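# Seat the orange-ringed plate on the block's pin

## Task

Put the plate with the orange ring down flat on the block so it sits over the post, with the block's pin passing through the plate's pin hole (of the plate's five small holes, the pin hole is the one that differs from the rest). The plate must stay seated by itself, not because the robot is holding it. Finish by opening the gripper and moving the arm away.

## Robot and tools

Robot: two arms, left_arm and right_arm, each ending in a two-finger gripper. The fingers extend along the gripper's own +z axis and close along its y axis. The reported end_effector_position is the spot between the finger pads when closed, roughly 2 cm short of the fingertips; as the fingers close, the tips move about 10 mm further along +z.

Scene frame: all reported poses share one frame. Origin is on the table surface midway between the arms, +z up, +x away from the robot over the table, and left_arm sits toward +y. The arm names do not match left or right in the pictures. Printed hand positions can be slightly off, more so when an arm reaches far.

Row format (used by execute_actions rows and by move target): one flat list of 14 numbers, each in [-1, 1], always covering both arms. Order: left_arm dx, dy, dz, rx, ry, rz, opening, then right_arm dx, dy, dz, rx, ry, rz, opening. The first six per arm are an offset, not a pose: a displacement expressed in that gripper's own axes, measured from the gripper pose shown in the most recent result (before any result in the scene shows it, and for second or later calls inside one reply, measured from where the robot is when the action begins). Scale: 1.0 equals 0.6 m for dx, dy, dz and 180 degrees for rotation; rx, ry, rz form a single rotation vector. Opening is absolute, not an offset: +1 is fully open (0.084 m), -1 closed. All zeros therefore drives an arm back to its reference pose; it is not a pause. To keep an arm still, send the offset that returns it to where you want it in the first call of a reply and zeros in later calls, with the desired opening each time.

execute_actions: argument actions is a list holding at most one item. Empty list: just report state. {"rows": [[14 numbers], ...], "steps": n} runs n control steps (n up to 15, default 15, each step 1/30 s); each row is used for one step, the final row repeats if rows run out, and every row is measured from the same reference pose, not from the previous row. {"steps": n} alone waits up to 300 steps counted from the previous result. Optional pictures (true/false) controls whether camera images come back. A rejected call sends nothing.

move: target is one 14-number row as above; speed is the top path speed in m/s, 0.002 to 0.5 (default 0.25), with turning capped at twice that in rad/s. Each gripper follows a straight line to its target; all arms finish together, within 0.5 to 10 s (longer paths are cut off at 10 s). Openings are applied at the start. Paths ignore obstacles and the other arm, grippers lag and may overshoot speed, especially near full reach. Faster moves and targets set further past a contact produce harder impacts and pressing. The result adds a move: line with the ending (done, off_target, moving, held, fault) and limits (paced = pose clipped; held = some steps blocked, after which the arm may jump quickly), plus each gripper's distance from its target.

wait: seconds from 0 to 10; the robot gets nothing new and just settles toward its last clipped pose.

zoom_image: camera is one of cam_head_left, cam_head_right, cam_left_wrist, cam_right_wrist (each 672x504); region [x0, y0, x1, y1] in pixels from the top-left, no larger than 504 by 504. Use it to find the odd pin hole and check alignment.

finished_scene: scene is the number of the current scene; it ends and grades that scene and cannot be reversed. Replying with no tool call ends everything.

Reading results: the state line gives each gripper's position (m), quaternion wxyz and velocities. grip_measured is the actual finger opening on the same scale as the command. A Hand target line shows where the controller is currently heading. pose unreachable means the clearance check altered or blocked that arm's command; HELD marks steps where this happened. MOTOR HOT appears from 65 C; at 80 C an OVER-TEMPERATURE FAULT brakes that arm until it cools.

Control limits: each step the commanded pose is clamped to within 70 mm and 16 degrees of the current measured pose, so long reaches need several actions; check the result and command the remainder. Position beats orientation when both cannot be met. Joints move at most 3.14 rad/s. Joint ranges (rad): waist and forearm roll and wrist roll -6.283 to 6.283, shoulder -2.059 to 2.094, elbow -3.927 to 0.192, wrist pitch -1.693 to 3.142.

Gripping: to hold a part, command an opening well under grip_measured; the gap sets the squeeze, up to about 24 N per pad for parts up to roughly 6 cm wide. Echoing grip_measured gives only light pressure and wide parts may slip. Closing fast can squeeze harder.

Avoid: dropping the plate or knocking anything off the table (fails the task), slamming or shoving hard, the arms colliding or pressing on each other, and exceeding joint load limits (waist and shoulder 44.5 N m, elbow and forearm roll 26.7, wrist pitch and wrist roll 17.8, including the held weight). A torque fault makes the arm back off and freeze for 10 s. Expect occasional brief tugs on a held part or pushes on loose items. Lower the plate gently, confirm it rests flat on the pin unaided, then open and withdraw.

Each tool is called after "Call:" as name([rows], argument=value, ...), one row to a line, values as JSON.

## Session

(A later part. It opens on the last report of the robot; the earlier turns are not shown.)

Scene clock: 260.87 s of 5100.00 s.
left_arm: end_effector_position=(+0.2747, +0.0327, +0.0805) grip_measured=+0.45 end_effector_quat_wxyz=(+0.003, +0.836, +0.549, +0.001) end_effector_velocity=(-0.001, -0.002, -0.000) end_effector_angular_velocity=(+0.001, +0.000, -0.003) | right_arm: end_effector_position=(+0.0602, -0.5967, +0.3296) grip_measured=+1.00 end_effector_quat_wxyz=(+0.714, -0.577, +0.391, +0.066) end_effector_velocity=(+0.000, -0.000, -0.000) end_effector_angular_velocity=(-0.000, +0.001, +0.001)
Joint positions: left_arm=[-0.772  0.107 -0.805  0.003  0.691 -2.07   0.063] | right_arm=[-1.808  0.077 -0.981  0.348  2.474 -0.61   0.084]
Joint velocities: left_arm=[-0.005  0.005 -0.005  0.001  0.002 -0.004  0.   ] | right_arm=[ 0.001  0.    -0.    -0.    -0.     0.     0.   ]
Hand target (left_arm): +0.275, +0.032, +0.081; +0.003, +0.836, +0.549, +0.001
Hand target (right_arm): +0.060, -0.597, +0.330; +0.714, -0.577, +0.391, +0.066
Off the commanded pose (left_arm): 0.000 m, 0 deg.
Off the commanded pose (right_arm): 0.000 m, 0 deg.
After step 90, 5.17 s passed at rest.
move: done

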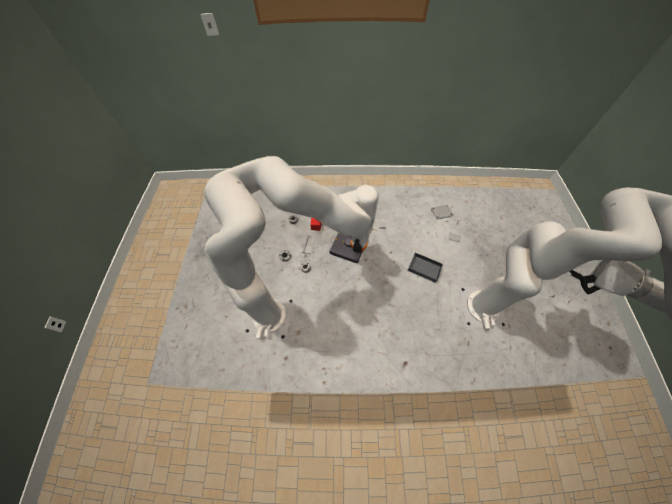

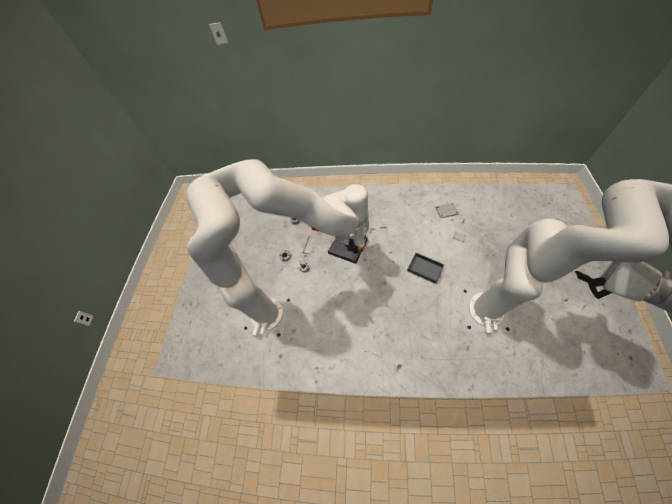

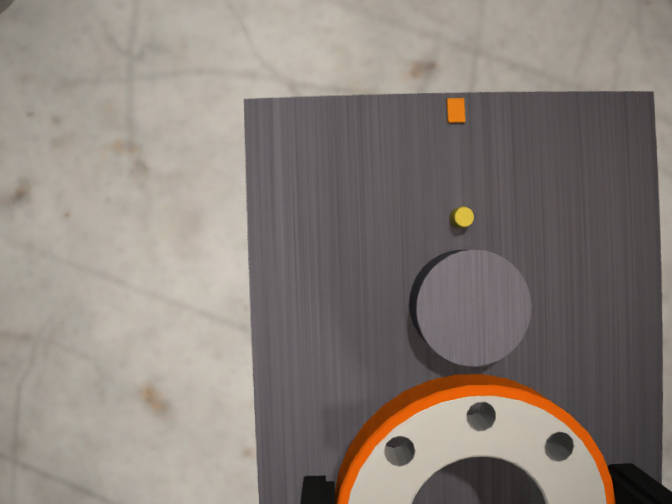

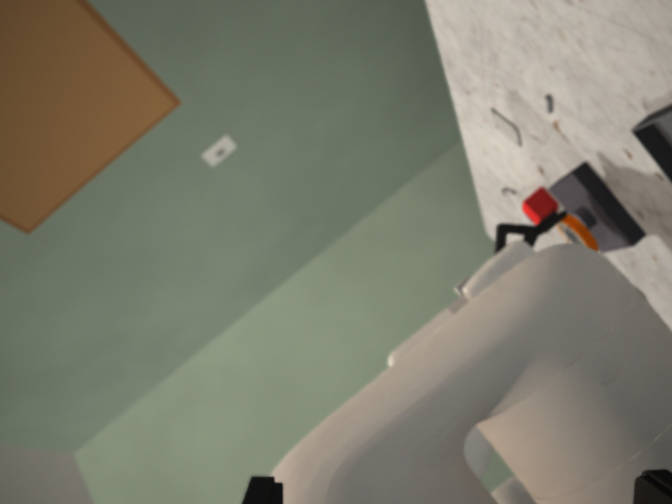

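Call:
move(target=[-0.018,0.012,0.044,0,0,0,-1,0,0,0,0,0,0,1], speed=0.05)

Call:
zoom_image(camera="cam_left_wrist", region=[300, 100, 672, 504])

Scene clock: 295.50 s of 5100.00 s.
left_arm: end_effector_position=(+0.2773, +0.0198, +0.0545) grip_measured=+0.45 end_effector_quat_wxyz=(+0.003, +0.836, +0.549, +0.001) end_effector_velocity=(-0.000, -0.001, -0.002) end_effector_angular_velocity=(+0.001, +0.001, -0.000) | right_arm: end_effector_position=(+0.0602, -0.5967, +0.3296) grip_measured=+1.00 end_effector_quat_wxyz=(+0.714, -0.577, +0.391, +0.066) end_effector_velocity=(+0.000, -0.000, -0.000) end_effector_angular_velocity=(-0.002, +0.001, -0.001)
Joint positions: left_arm=[-0.785  0.201 -0.836  0.003  0.628 -2.083  0.063] | right_arm=[-1.808  0.077 -0.981  0.348  2.474 -0.61   0.084]
Joint velocities: left_arm=[-0.001  0.005 -0.001 -0.001 -0.003 -0.    -0.   ] | right_arm=[-0.001 -0.    -0.     0.    -0.002 -0.     0.   ]
Hand target (left_arm): +0.277, +0.020, +0.054; +0.003, +0.836, +0.549, +0.001
Hand target (right_arm): +0.060, -0.597, +0.330; +0.714, -0.577, +0.391, +0.066
Off the commanded pose (left_arm): 0.000 m, 0 deg.
Off the commanded pose (right_arm): 0.000 m, 0 deg.
After step 90, 30.70 s passed at rest.
move: done

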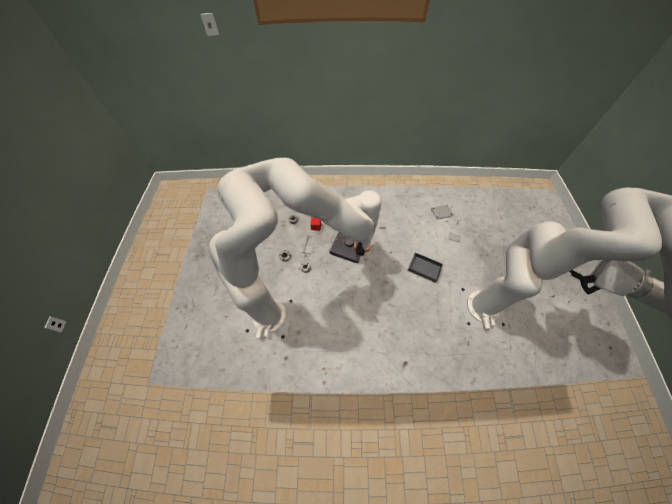

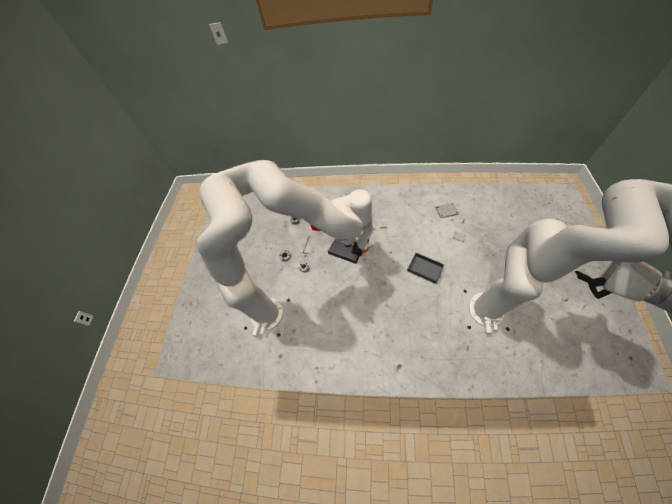

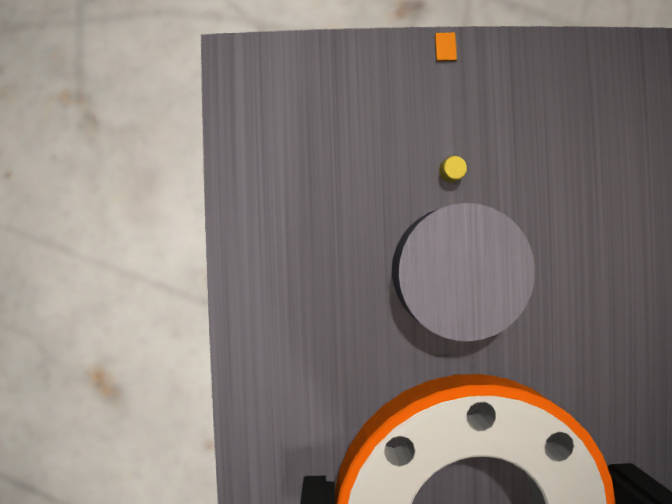

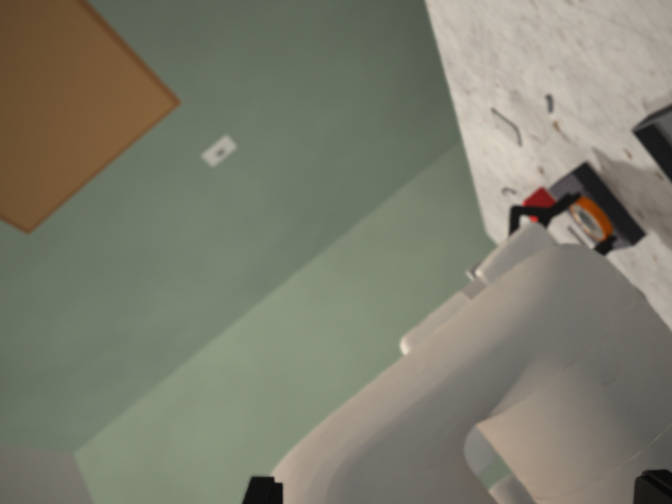

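Region (300, 100, 672, 504) of cam_left_wrist's 672x504 image, scaled by 1.248, with more detail than that image has; it fills the left 464 columns of this view, and the rest is white.

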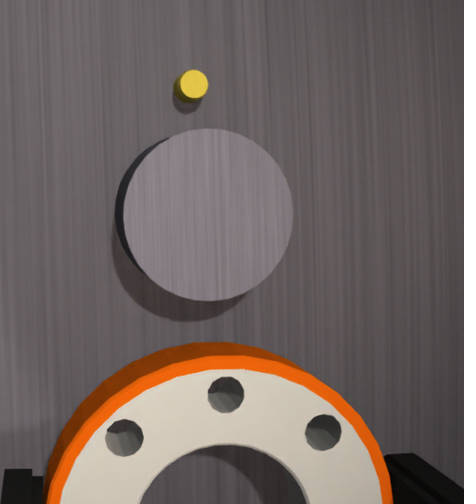

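Call:
move(target=[0,0,0,0,0,-0.018,-1,0,0,0,0,0,0,1], speed=0.05)

Call:
zoom_image(camera="cam_left_wrist", region=[300, 0, 672, 504])

Scene clock: 323.03 s of 5100.00 s.
left_arm: end_effector_position=(+0.2773, +0.0198, +0.0545) grip_measured=+0.45 end_effector_quat_wxyz=(+0.003, +0.820, +0.572, +0.001) end_effector_velocity=(+0.000, +0.000, +0.000) end_effector_angular_velocity=(-0.000, -0.000, +0.010) | right_arm: end_effector_position=(+0.0602, -0.5967, +0.3296) grip_measured=+1.00 end_effector_quat_wxyz=(+0.714, -0.577, +0.391, +0.066) end_effector_velocity=(-0.000, -0.000, +0.000) end_effector_angular_velocity=(+0.000, -0.000, +0.000)
Joint positions: left_arm=[-0.785  0.201 -0.836  0.003  0.628 -2.139  0.063] | right_arm=[-1.808  0.077 -0.981  0.348  2.474 -0.61   0.084]
Joint velocities: left_arm=[ 0.001 -0.001 -0.     0.001  0.001 -0.01  -0.   ] | right_arm=[ 0.    -0.    -0.     0.     0.001 -0.    -0.   ]
Hand target (left_arm): +0.277, +0.020, +0.054; +0.003, +0.820, +0.572, +0.001
Hand target (right_arm): +0.060, -0.597, +0.330; +0.714, -0.577, +0.391, +0.066
Off the commanded pose (left_arm): 0.000 m, 0 deg.
Off the commanded pose (right_arm): 0.000 m, 0 deg.
After step 90, 23.73 s passed at rest.
move: done

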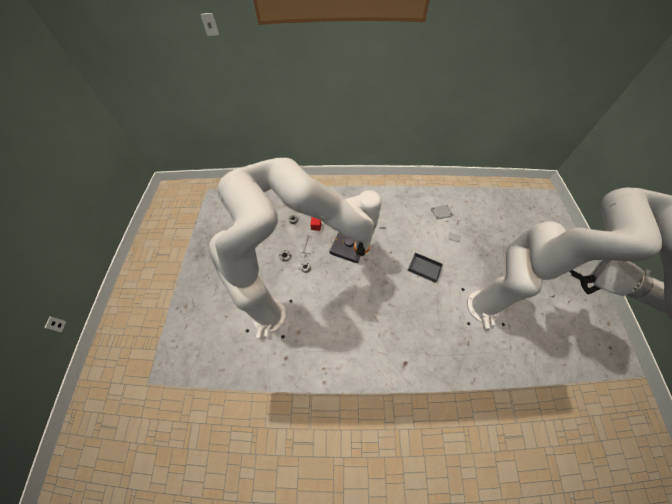

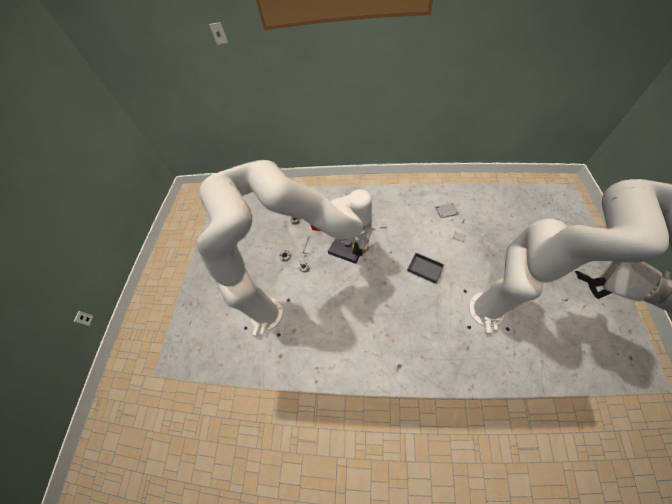

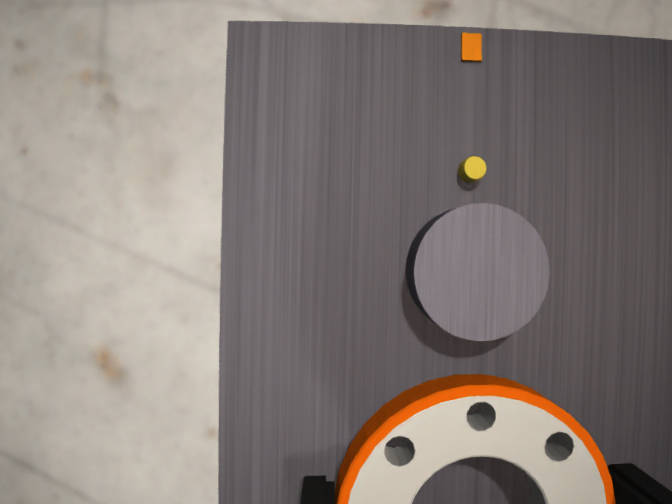

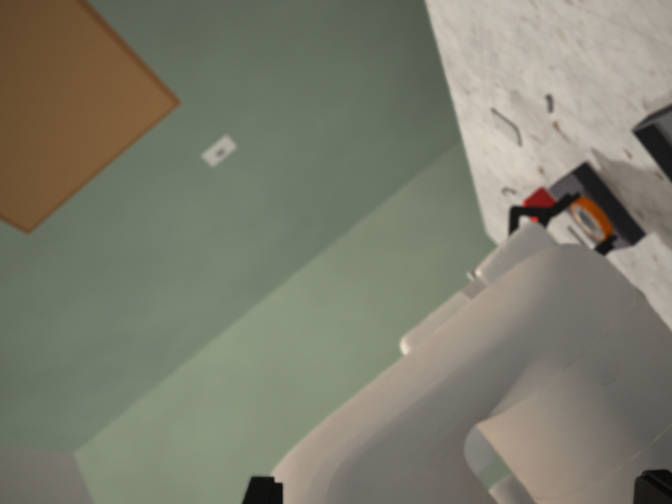

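Region (300, 0, 672, 504) of cam_left_wrist's 672x504 image, scaled by 1.000; it fills the left 372 columns of this view, and the rest is white.

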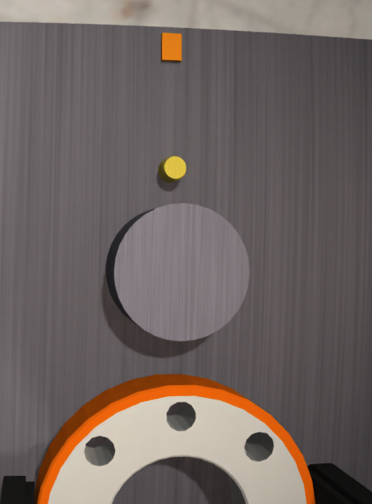

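Call:
zoom_image(camera="cam_left_wrist", region=[380, 130, 580, 370])

Region (380, 130, 580, 370) of cam_left_wrist's 672x504 image, scaled by 2.100, with more detail than that image has.

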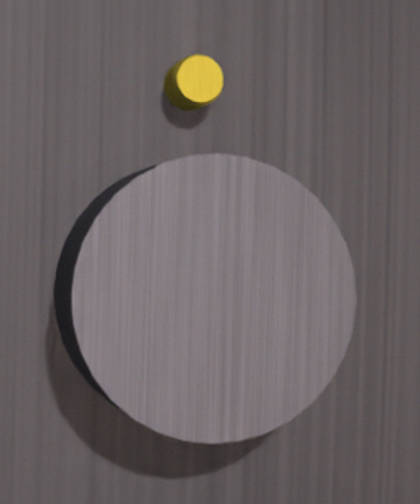

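Call:
move(target=[0,0,0,0,0,0.0105,-1,0,0,0,0,0,0,1], speed=0.05)

Call:
zoom_image(camera="cam_left_wrist", region=[380, 130, 580, 370])

Scene clock: 354.40 s of 5100.00 s.
left_arm: end_effector_position=(+0.2773, +0.0198, +0.0545) grip_measured=+0.45 end_effector_quat_wxyz=(+0.003, +0.829, +0.559, +0.001) end_effector_velocity=(+0.000, -0.001, +0.000) end_effector_angular_velocity=(-0.002, -0.000, -0.007) | right_arm: end_effector_position=(+0.0602, -0.5967, +0.3296) grip_measured=+1.00 end_effector_quat_wxyz=(+0.714, -0.577, +0.391, +0.066) end_effector_velocity=(+0.000, +0.000, +0.000) end_effector_angular_velocity=(+0.001, +0.000, +0.001)
Joint positions: left_arm=[-0.785  0.201 -0.836  0.003  0.628 -2.106  0.063] | right_arm=[-1.808  0.077 -0.981  0.348  2.474 -0.61   0.084]
Joint velocities: left_arm=[ 0.     0.001 -0.001 -0.001 -0.001  0.008 -0.   ] | right_arm=[ 0.001 -0.     0.     0.     0.     0.001  0.   ]
Hand target (left_arm): +0.277, +0.020, +0.054; +0.003, +0.830, +0.558, +0.001
Hand target (right_arm): +0.060, -0.597, +0.330; +0.714, -0.577, +0.391, +0.066
Off the commanded pose (left_arm): 0.000 m, 0 deg.
Off the commanded pose (right_arm): 0.000 m, 0 deg.
After step 90, 27.67 s passed at rest.
move: done

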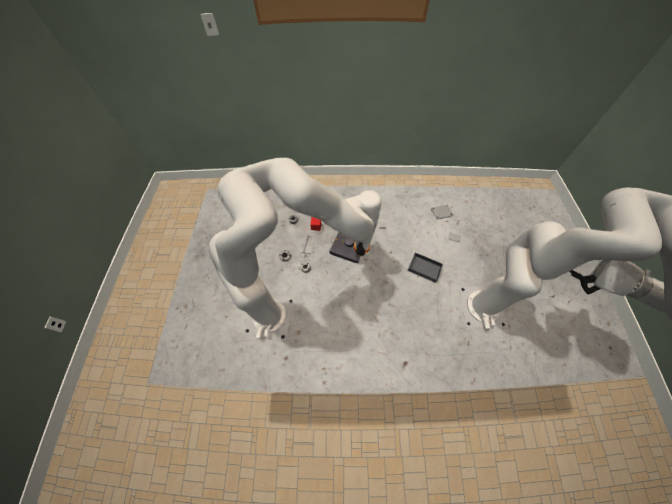

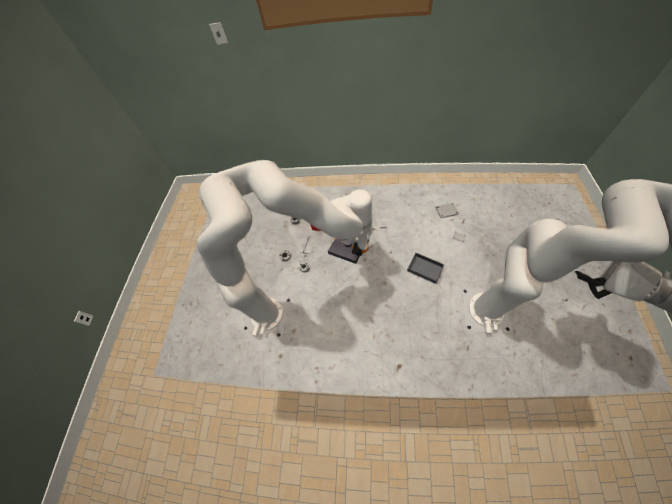

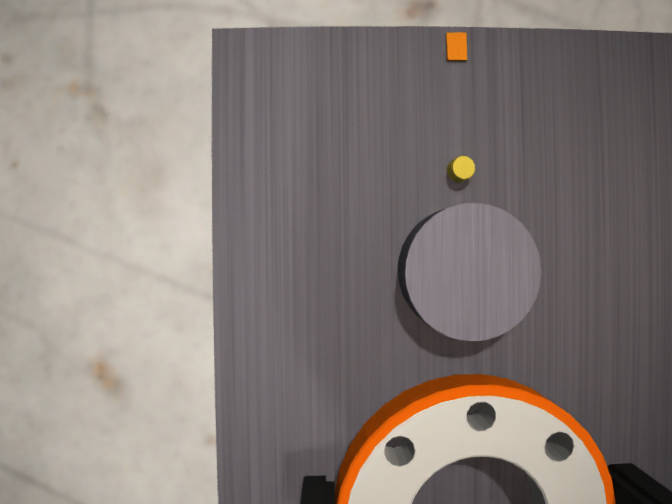

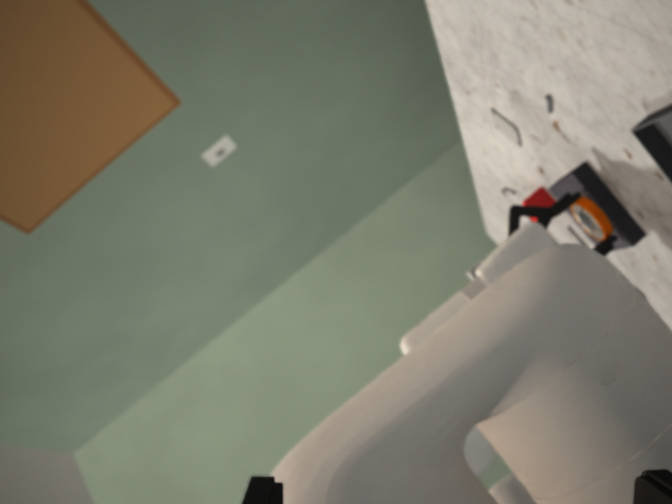

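Region (380, 130, 580, 370) of cam_left_wrist's 672x504 image, scaled by 2.100, with more detail than that image has.

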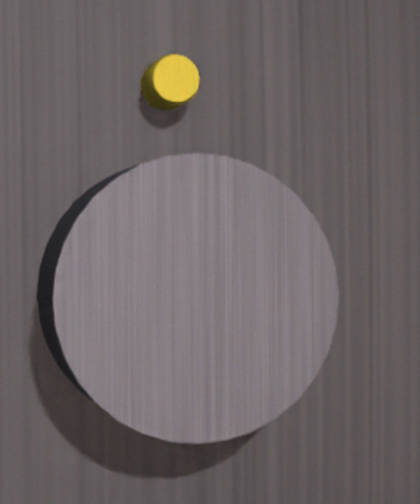

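Call:
move(target=[0,0,-0.019,0,0,0,-1,0,0,0,0,0,0,1], speed=0.05)

Call:
move(target=[0.0937,0.0005,0,0,0,0,-1,0,0,0,0,0,0,1], speed=0.05)

Scene clock: 360.23 s of 5100.00 s.
left_arm: end_effector_position=(+0.2772, +0.0199, +0.0657) grip_measured=+0.45 end_effector_quat_wxyz=(+0.003, +0.829, +0.559, +0.001) end_effector_velocity=(-0.000, +0.001, +0.001) end_effector_angular_velocity=(+0.002, +0.001, -0.000) | right_arm: end_effector_position=(+0.0602, -0.5967, +0.3296) grip_measured=+1.00 end_effector_quat_wxyz=(+0.714, -0.577, +0.391, +0.066) end_effector_velocity=(+0.000, -0.000, +0.000) end_effector_angular_velocity=(-0.000, -0.001, -0.001)
Joint positions: left_arm=[-0.785  0.174 -0.841  0.003  0.66  -2.106  0.063] | right_arm=[-1.808  0.077 -0.981  0.348  2.474 -0.61   0.084]
Joint velocities: left_arm=[ 0.001 -0.003  0.     0.001  0.005  0.     0.   ] | right_arm=[-0.    -0.    -0.     0.001  0.     0.    -0.   ]
Hand target (left_arm): +0.277, +0.020, +0.066; +0.003, +0.829, +0.559, +0.001
Hand target (right_arm): +0.060, -0.597, +0.330; +0.714, -0.577, +0.391, +0.066
Off the commanded pose (left_arm): 0.000 m, 0 deg.
Off the commanded pose (right_arm): 0.000 m, 0 deg.
After step 90, 2.10 s passed at rest.
move: done

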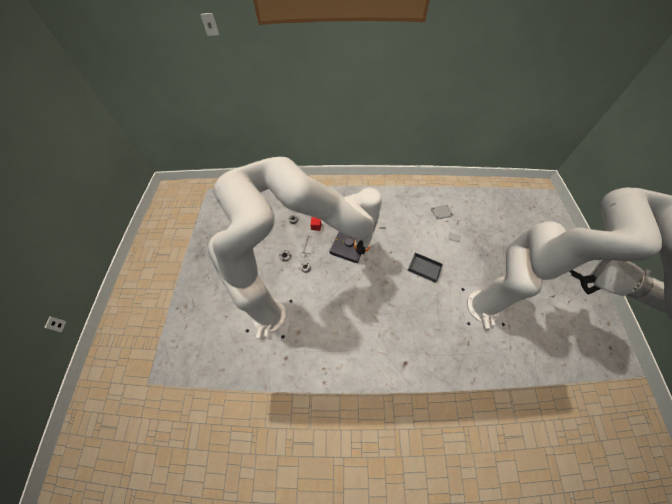

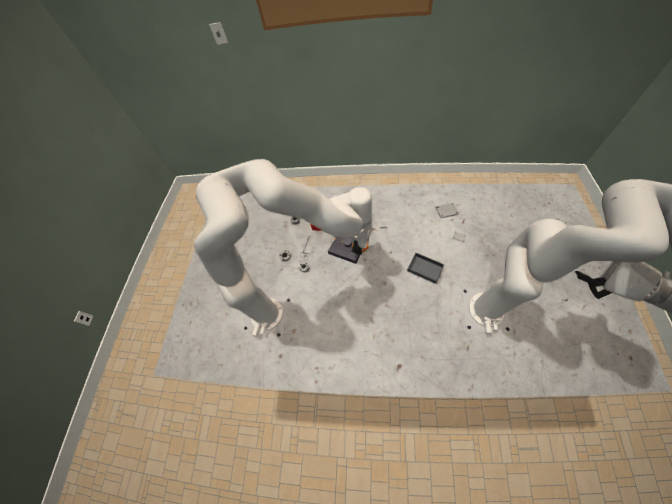

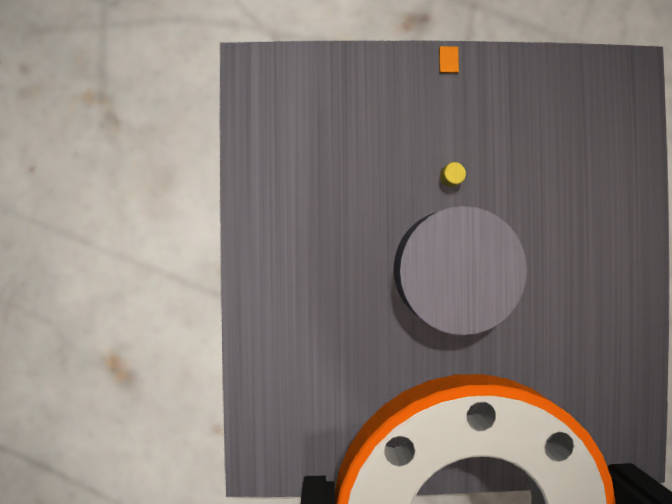

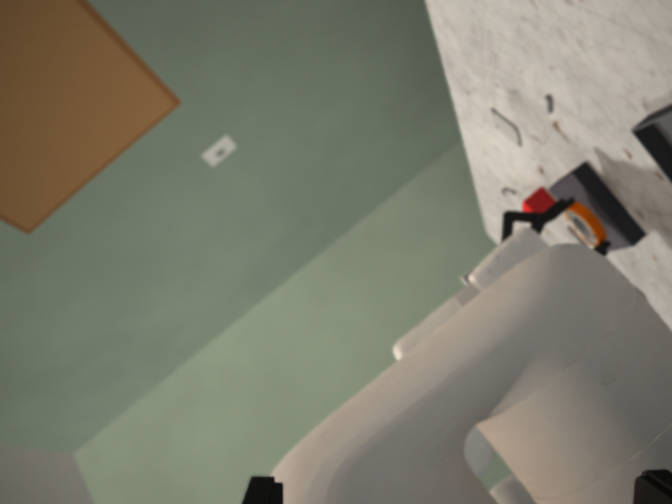

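Scene clock: 361.70 s of 5100.00 s.
left_arm: end_effector_position=(+0.2983, +0.0717, +0.0656) grip_measured=+0.45 end_effector_quat_wxyz=(+0.003, +0.829, +0.559, +0.001) end_effector_velocity=(+0.001, +0.001, +0.000) end_effector_angular_velocity=(-0.001, -0.001, +0.000) | right_arm: end_effector_position=(+0.0602, -0.5967, +0.3296) grip_measured=+1.00 end_effector_quat_wxyz=(+0.714, -0.577, +0.391, +0.066) end_effector_velocity=(-0.001, +0.000, -0.000) end_effector_angular_velocity=(+0.000, +0.001, +0.001)
Joint positions: left_arm=[-0.671  0.101 -0.743  0.002  0.634 -1.992  0.063] | right_arm=[-1.808  0.077 -0.981  0.348  2.474 -0.61   0.084]
Joint velocities: left_arm=[ 0.004 -0.002  0.002 -0.001 -0.001  0.004 -0.   ] | right_arm=[-0.    -0.    -0.    -0.003  0.    -0.001  0.   ]
Hand target (left_arm): +0.298, +0.072, +0.066; +0.003, +0.829, +0.559, +0.001
Hand target (right_arm): +0.060, -0.597, +0.330; +0.714, -0.577, +0.391, +0.066
Off the commanded pose (left_arm): 0.000 m, 0 deg.
Off the commanded pose (right_arm): 0.000 m, 0 deg.
move: done

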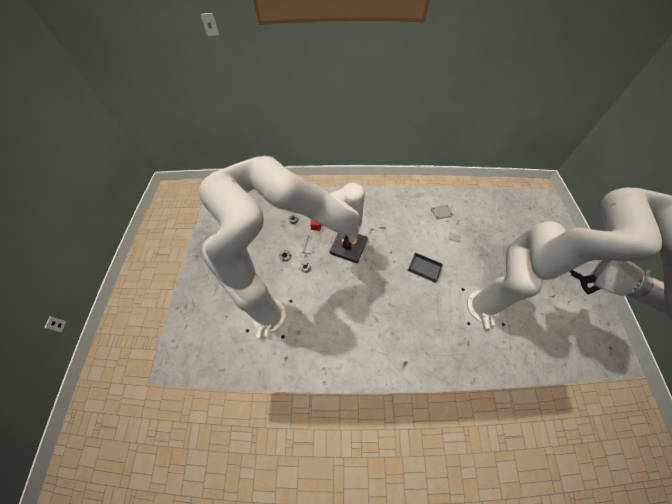

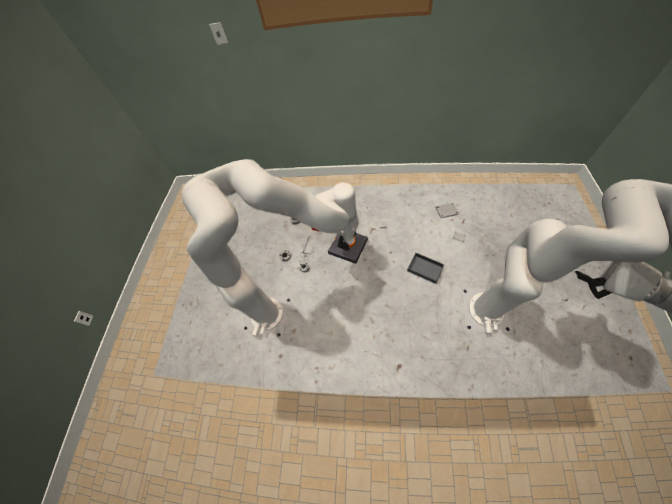

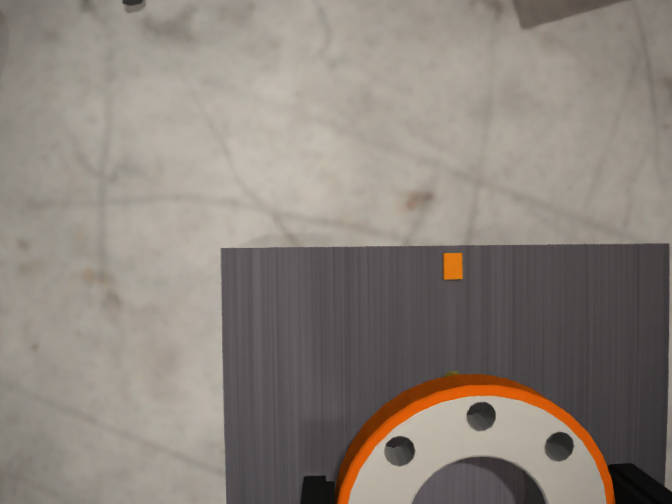

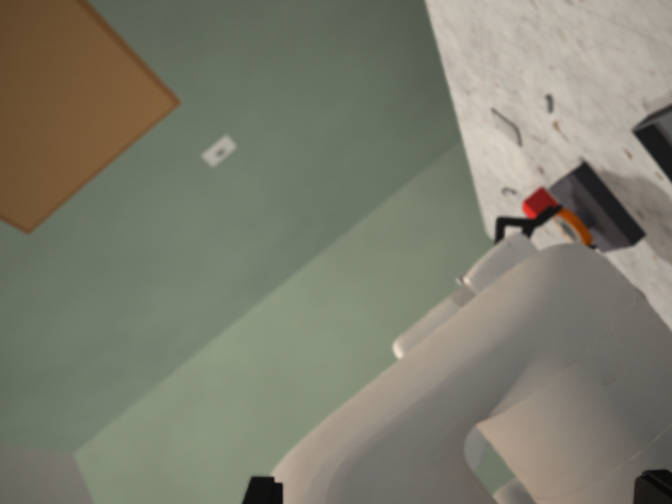

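Call:
move(target=[0,0,0.0125,0,0,0,-1,0,0,0,0,0,0,1], speed=0.01)

Scene clock: 366.87 s of 5100.00 s.
left_arm: end_effector_position=(+0.2987, +0.0714, +0.0585) grip_measured=+0.45 end_effector_quat_wxyz=(+0.004, +0.829, +0.559, +0.001) end_effector_velocity=(+0.002, -0.001, +0.000) end_effector_angular_velocity=(-0.003, -0.002, +0.002) | right_arm: end_effector_position=(+0.0602, -0.5967, +0.3296) grip_measured=+1.00 end_effector_quat_wxyz=(+0.714, -0.577, +0.391, +0.066) end_effector_velocity=(+0.001, -0.000, +0.000) end_effector_angular_velocity=(-0.000, -0.002, -0.000)
Joint positions: left_arm=[-0.671  0.12  -0.74   0.002  0.612 -1.992  0.063] | right_arm=[-1.808  0.077 -0.981  0.348  2.474 -0.61   0.084]
Joint velocities: left_arm=[ 0.002  0.002 -0.003 -0.001 -0.003 -0.    -0.   ] | right_arm=[ 0.001 -0.     0.     0.002  0.     0.     0.   ]
Hand target (left_arm): +0.298, +0.072, +0.058; +0.003, +0.829, +0.559, +0.001
Hand target (right_arm): +0.060, -0.597, +0.330; +0.714, -0.577, +0.391, +0.066
Off the commanded pose (left_arm): 0.001 m, 0 deg.
Off the commanded pose (right_arm): 0.000 m, 0 deg.
After step 90, 1.20 s passed at rest.
move: done

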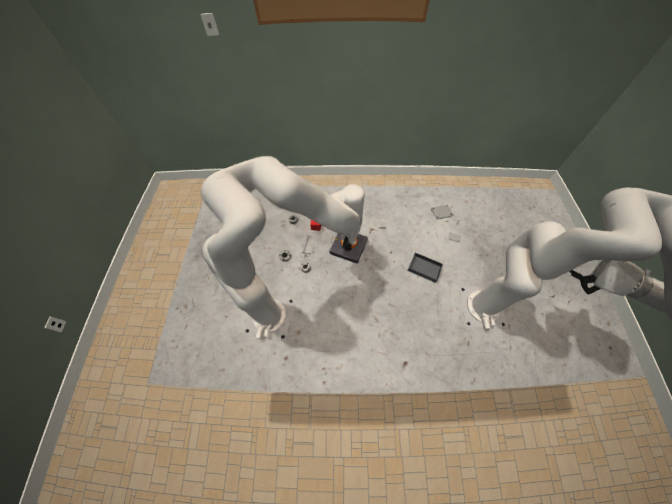

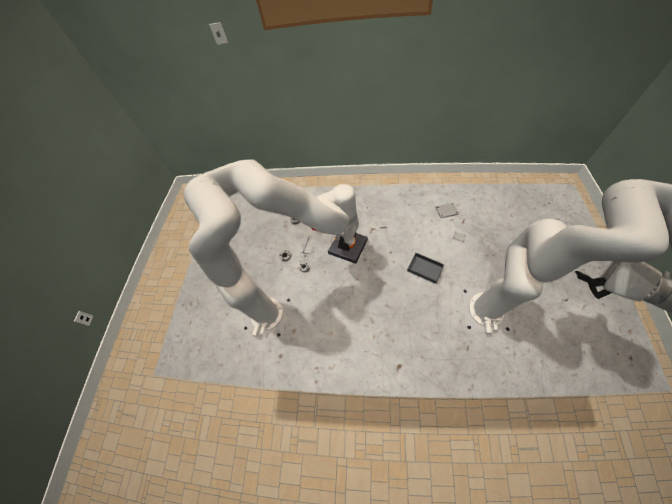

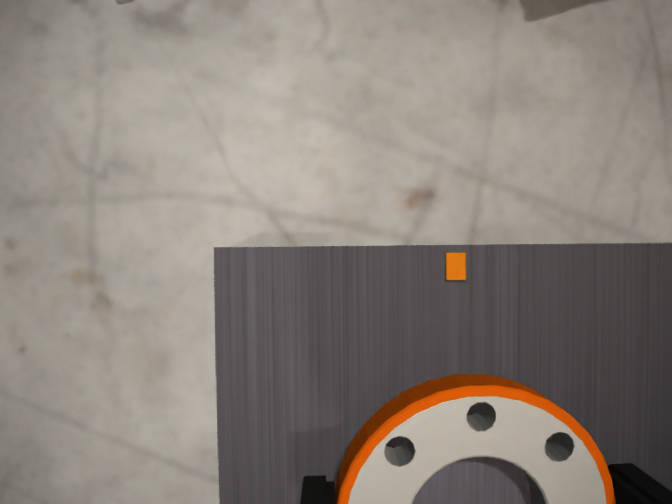

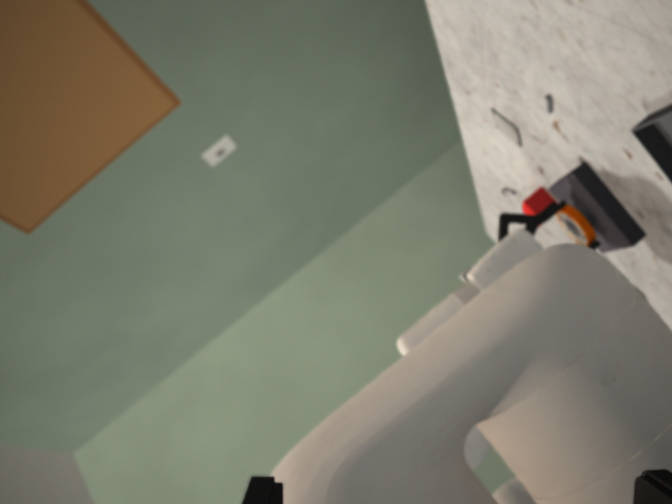

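Call:
move(target=[0,0,0.003,0,0,0,-1,0,0,0,0,0,0,1], speed=0.005)

Scene clock: 369.20 s of 5100.00 s.
left_arm: end_effector_position=(+0.2986, +0.0716, +0.0566) grip_measured=+0.45 end_effector_quat_wxyz=(+0.004, +0.829, +0.559, +0.001) end_effector_velocity=(+0.000, +0.000, +0.000) end_effector_angular_velocity=(-0.001, -0.001, -0.001) | right_arm: end_effector_position=(+0.0602, -0.5967, +0.3296) grip_measured=+1.00 end_effector_quat_wxyz=(+0.714, -0.577, +0.391, +0.066) end_effector_velocity=(+0.000, +0.000, -0.000) end_effector_angular_velocity=(+0.001, +0.000, +0.000)
Joint positions: left_arm=[-0.671  0.124 -0.739  0.002  0.607 -1.992  0.063] | right_arm=[-1.808  0.077 -0.981  0.348  2.474 -0.61   0.084]
Joint velocities: left_arm=[ 0.001 -0.001  0.     0.    -0.001  0.001  0.   ] | right_arm=[ 0.     0.     0.001  0.    -0.     0.    -0.   ]
Hand target (left_arm): +0.299, +0.071, +0.057; +0.004, +0.829, +0.559, +0.001
Hand target (right_arm): +0.060, -0.597, +0.330; +0.714, -0.577, +0.391, +0.066
Off the commanded pose (left_arm): 0.000 m, 0 deg.
Off the commanded pose (right_arm): 0.000 m, 0 deg.
move: done

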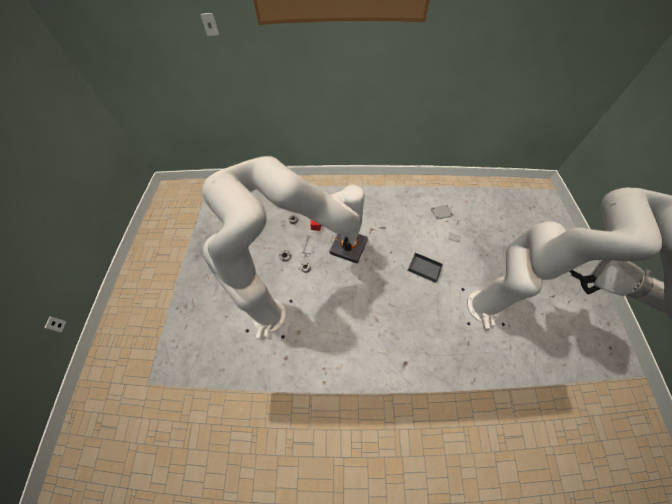

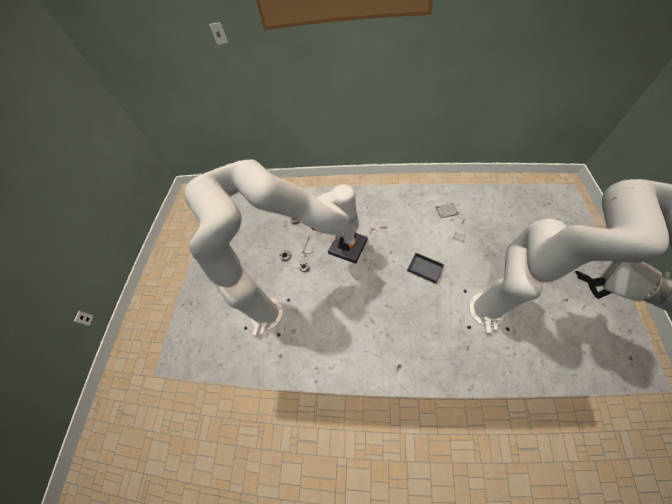

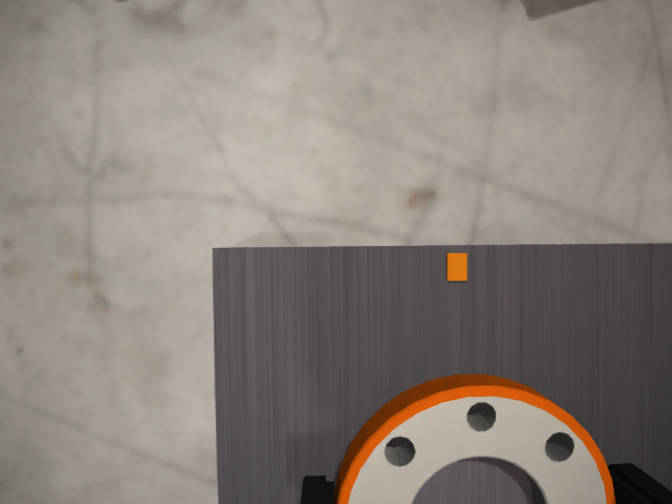

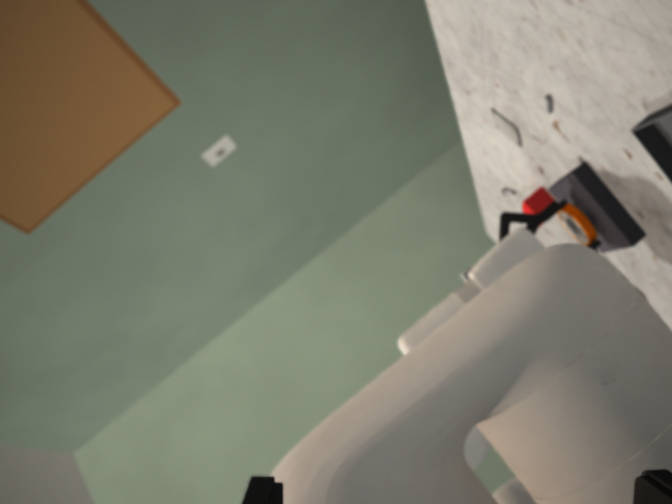

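It's going in. Continue down slowly.

Call:
move(target=[0,0,0.007,0,0,0,-1,0,0,0,0,0,0,1], speed=0.005)

Scene clock: 374.43 s of 5100.00 s.
left_arm: end_effector_position=(+0.2987, +0.0715, +0.0525) grip_measured=+0.45 end_effector_quat_wxyz=(+0.004, +0.829, +0.559, +0.001) end_effector_velocity=(-0.000, +0.001, -0.001) end_effector_angular_velocity=(+0.001, +0.001, +0.002) | right_arm: end_effector_position=(+0.0602, -0.5967, +0.3296) grip_measured=+1.00 end_effector_quat_wxyz=(+0.714, -0.577, +0.391, +0.066) end_effector_velocity=(+0.000, -0.000, +0.000) end_effector_angular_velocity=(-0.000, -0.001, -0.001)
Joint positions: left_arm=[-0.671  0.135 -0.737  0.002  0.594 -1.992  0.063] | right_arm=[-1.808  0.077 -0.981  0.348  2.474 -0.61   0.084]
Joint velocities: left_arm=[ 0.     0.002  0.001 -0.001 -0.001 -0.001  0.   ] | right_arm=[ 0.    -0.    -0.     0.002 -0.     0.    -0.   ]
Hand target (left_arm): +0.299, +0.072, +0.052; +0.004, +0.829, +0.559, +0.001
Hand target (right_arm): +0.060, -0.597, +0.330; +0.714, -0.577, +0.391, +0.066
Off the commanded pose (left_arm): 0.000 m, 0 deg.
Off the commanded pose (right_arm): 0.000 m, 0 deg.
After step 90, 1.13 s passed at rest.
move: done

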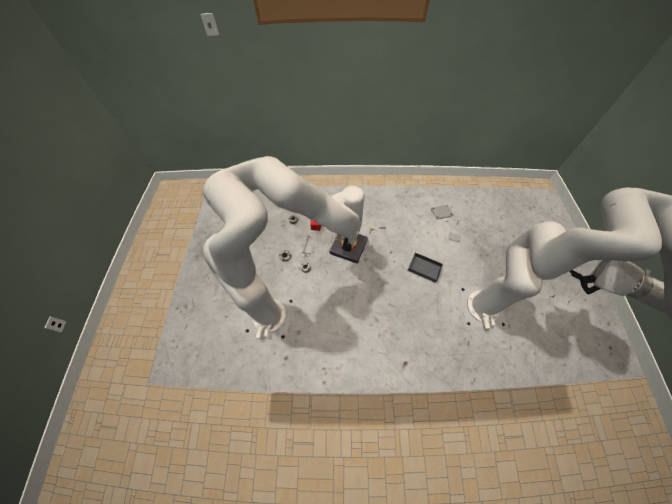

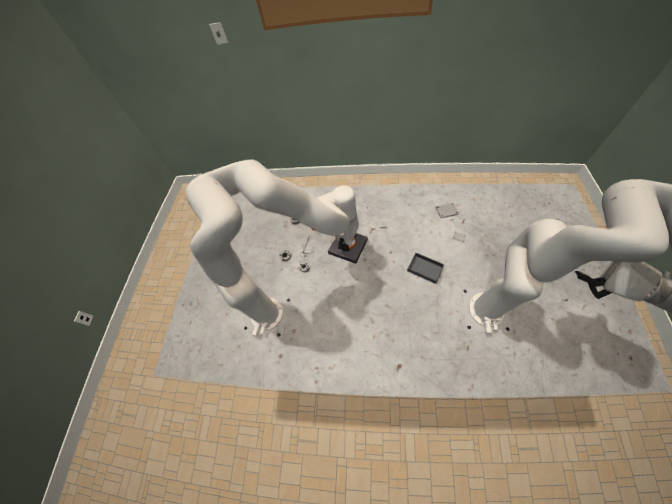

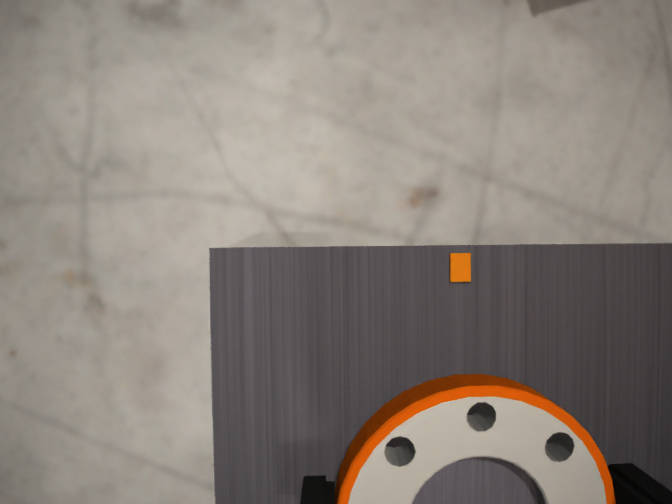

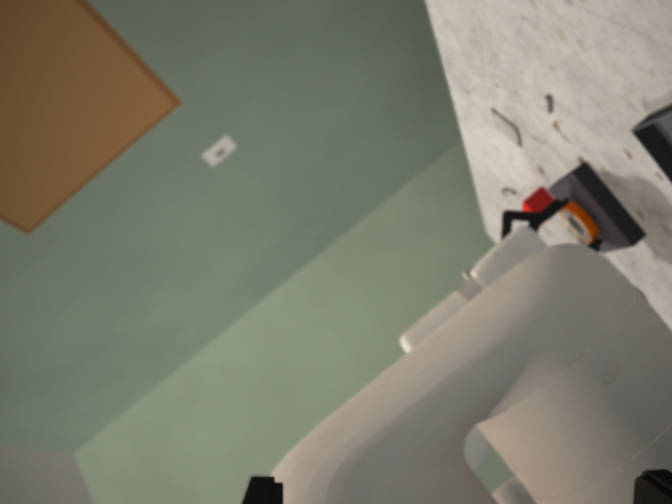

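Call:
move(target=[0,0,0.004,0,0,0,-1,0,0,0,0,0,0,1], speed=0.005)

Scene clock: 376.17 s of 5100.00 s.
left_arm: end_effector_position=(+0.2987, +0.0715, +0.0501) grip_measured=+0.45 end_effector_quat_wxyz=(+0.004, +0.829, +0.559, +0.001) end_effector_velocity=(+0.001, -0.001, +0.001) end_effector_angular_velocity=(-0.002, -0.002, -0.001) | right_arm: end_effector_position=(+0.0602, -0.5967, +0.3296) grip_measured=+1.00 end_effector_quat_wxyz=(+0.714, -0.577, +0.391, +0.066) end_effector_velocity=(-0.000, +0.000, -0.000) end_effector_angular_velocity=(+0.001, +0.001, -0.000)
Joint positions: left_arm=[-0.671  0.141 -0.736  0.002  0.588 -1.992  0.063] | right_arm=[-1.808  0.077 -0.981  0.348  2.474 -0.61   0.084]
Joint velocities: left_arm=[-0.001 -0.    -0.001  0.001 -0.001 -0.001  0.   ] | right_arm=[-0.001  0.     0.    -0.001 -0.     0.    -0.   ]
Hand target (left_arm): +0.299, +0.071, +0.050; +0.004, +0.829, +0.559, +0.001
Hand target (right_arm): +0.060, -0.597, +0.330; +0.714, -0.577, +0.391, +0.066
Off the commanded pose (left_arm): 0.000 m, 0 deg.
Off the commanded pose (right_arm): 0.000 m, 0 deg.
move: done

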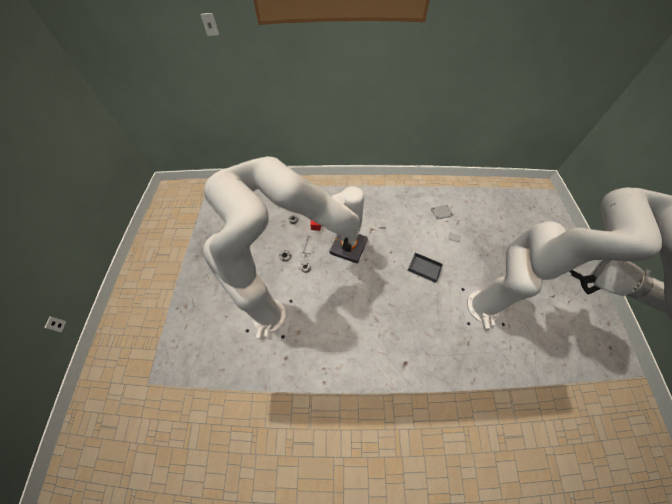

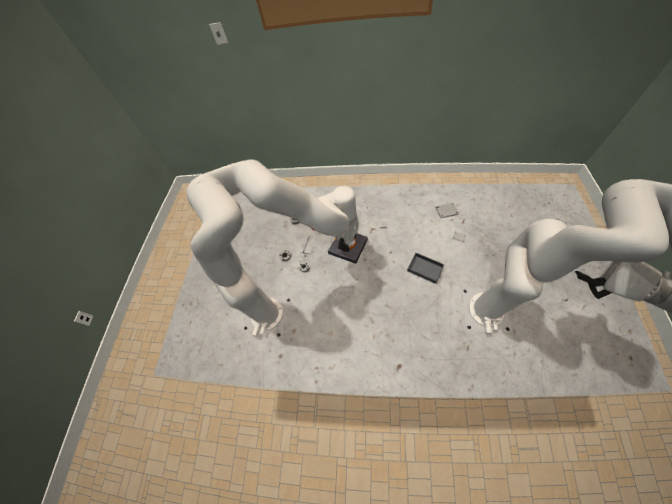

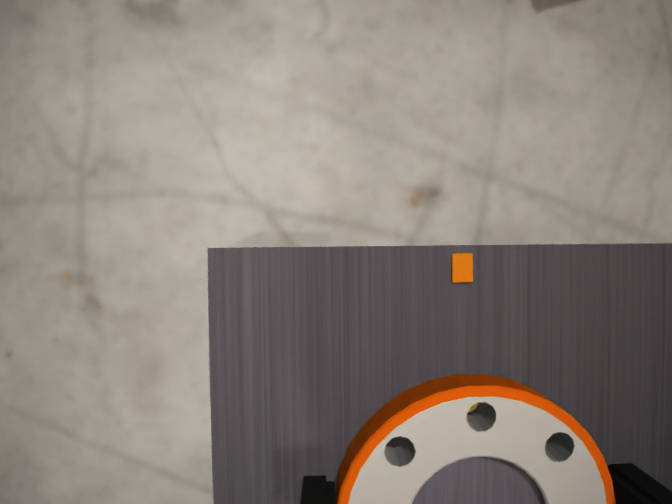

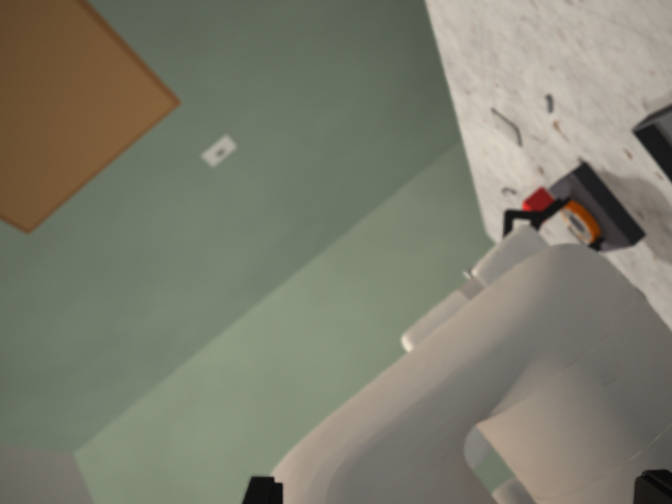

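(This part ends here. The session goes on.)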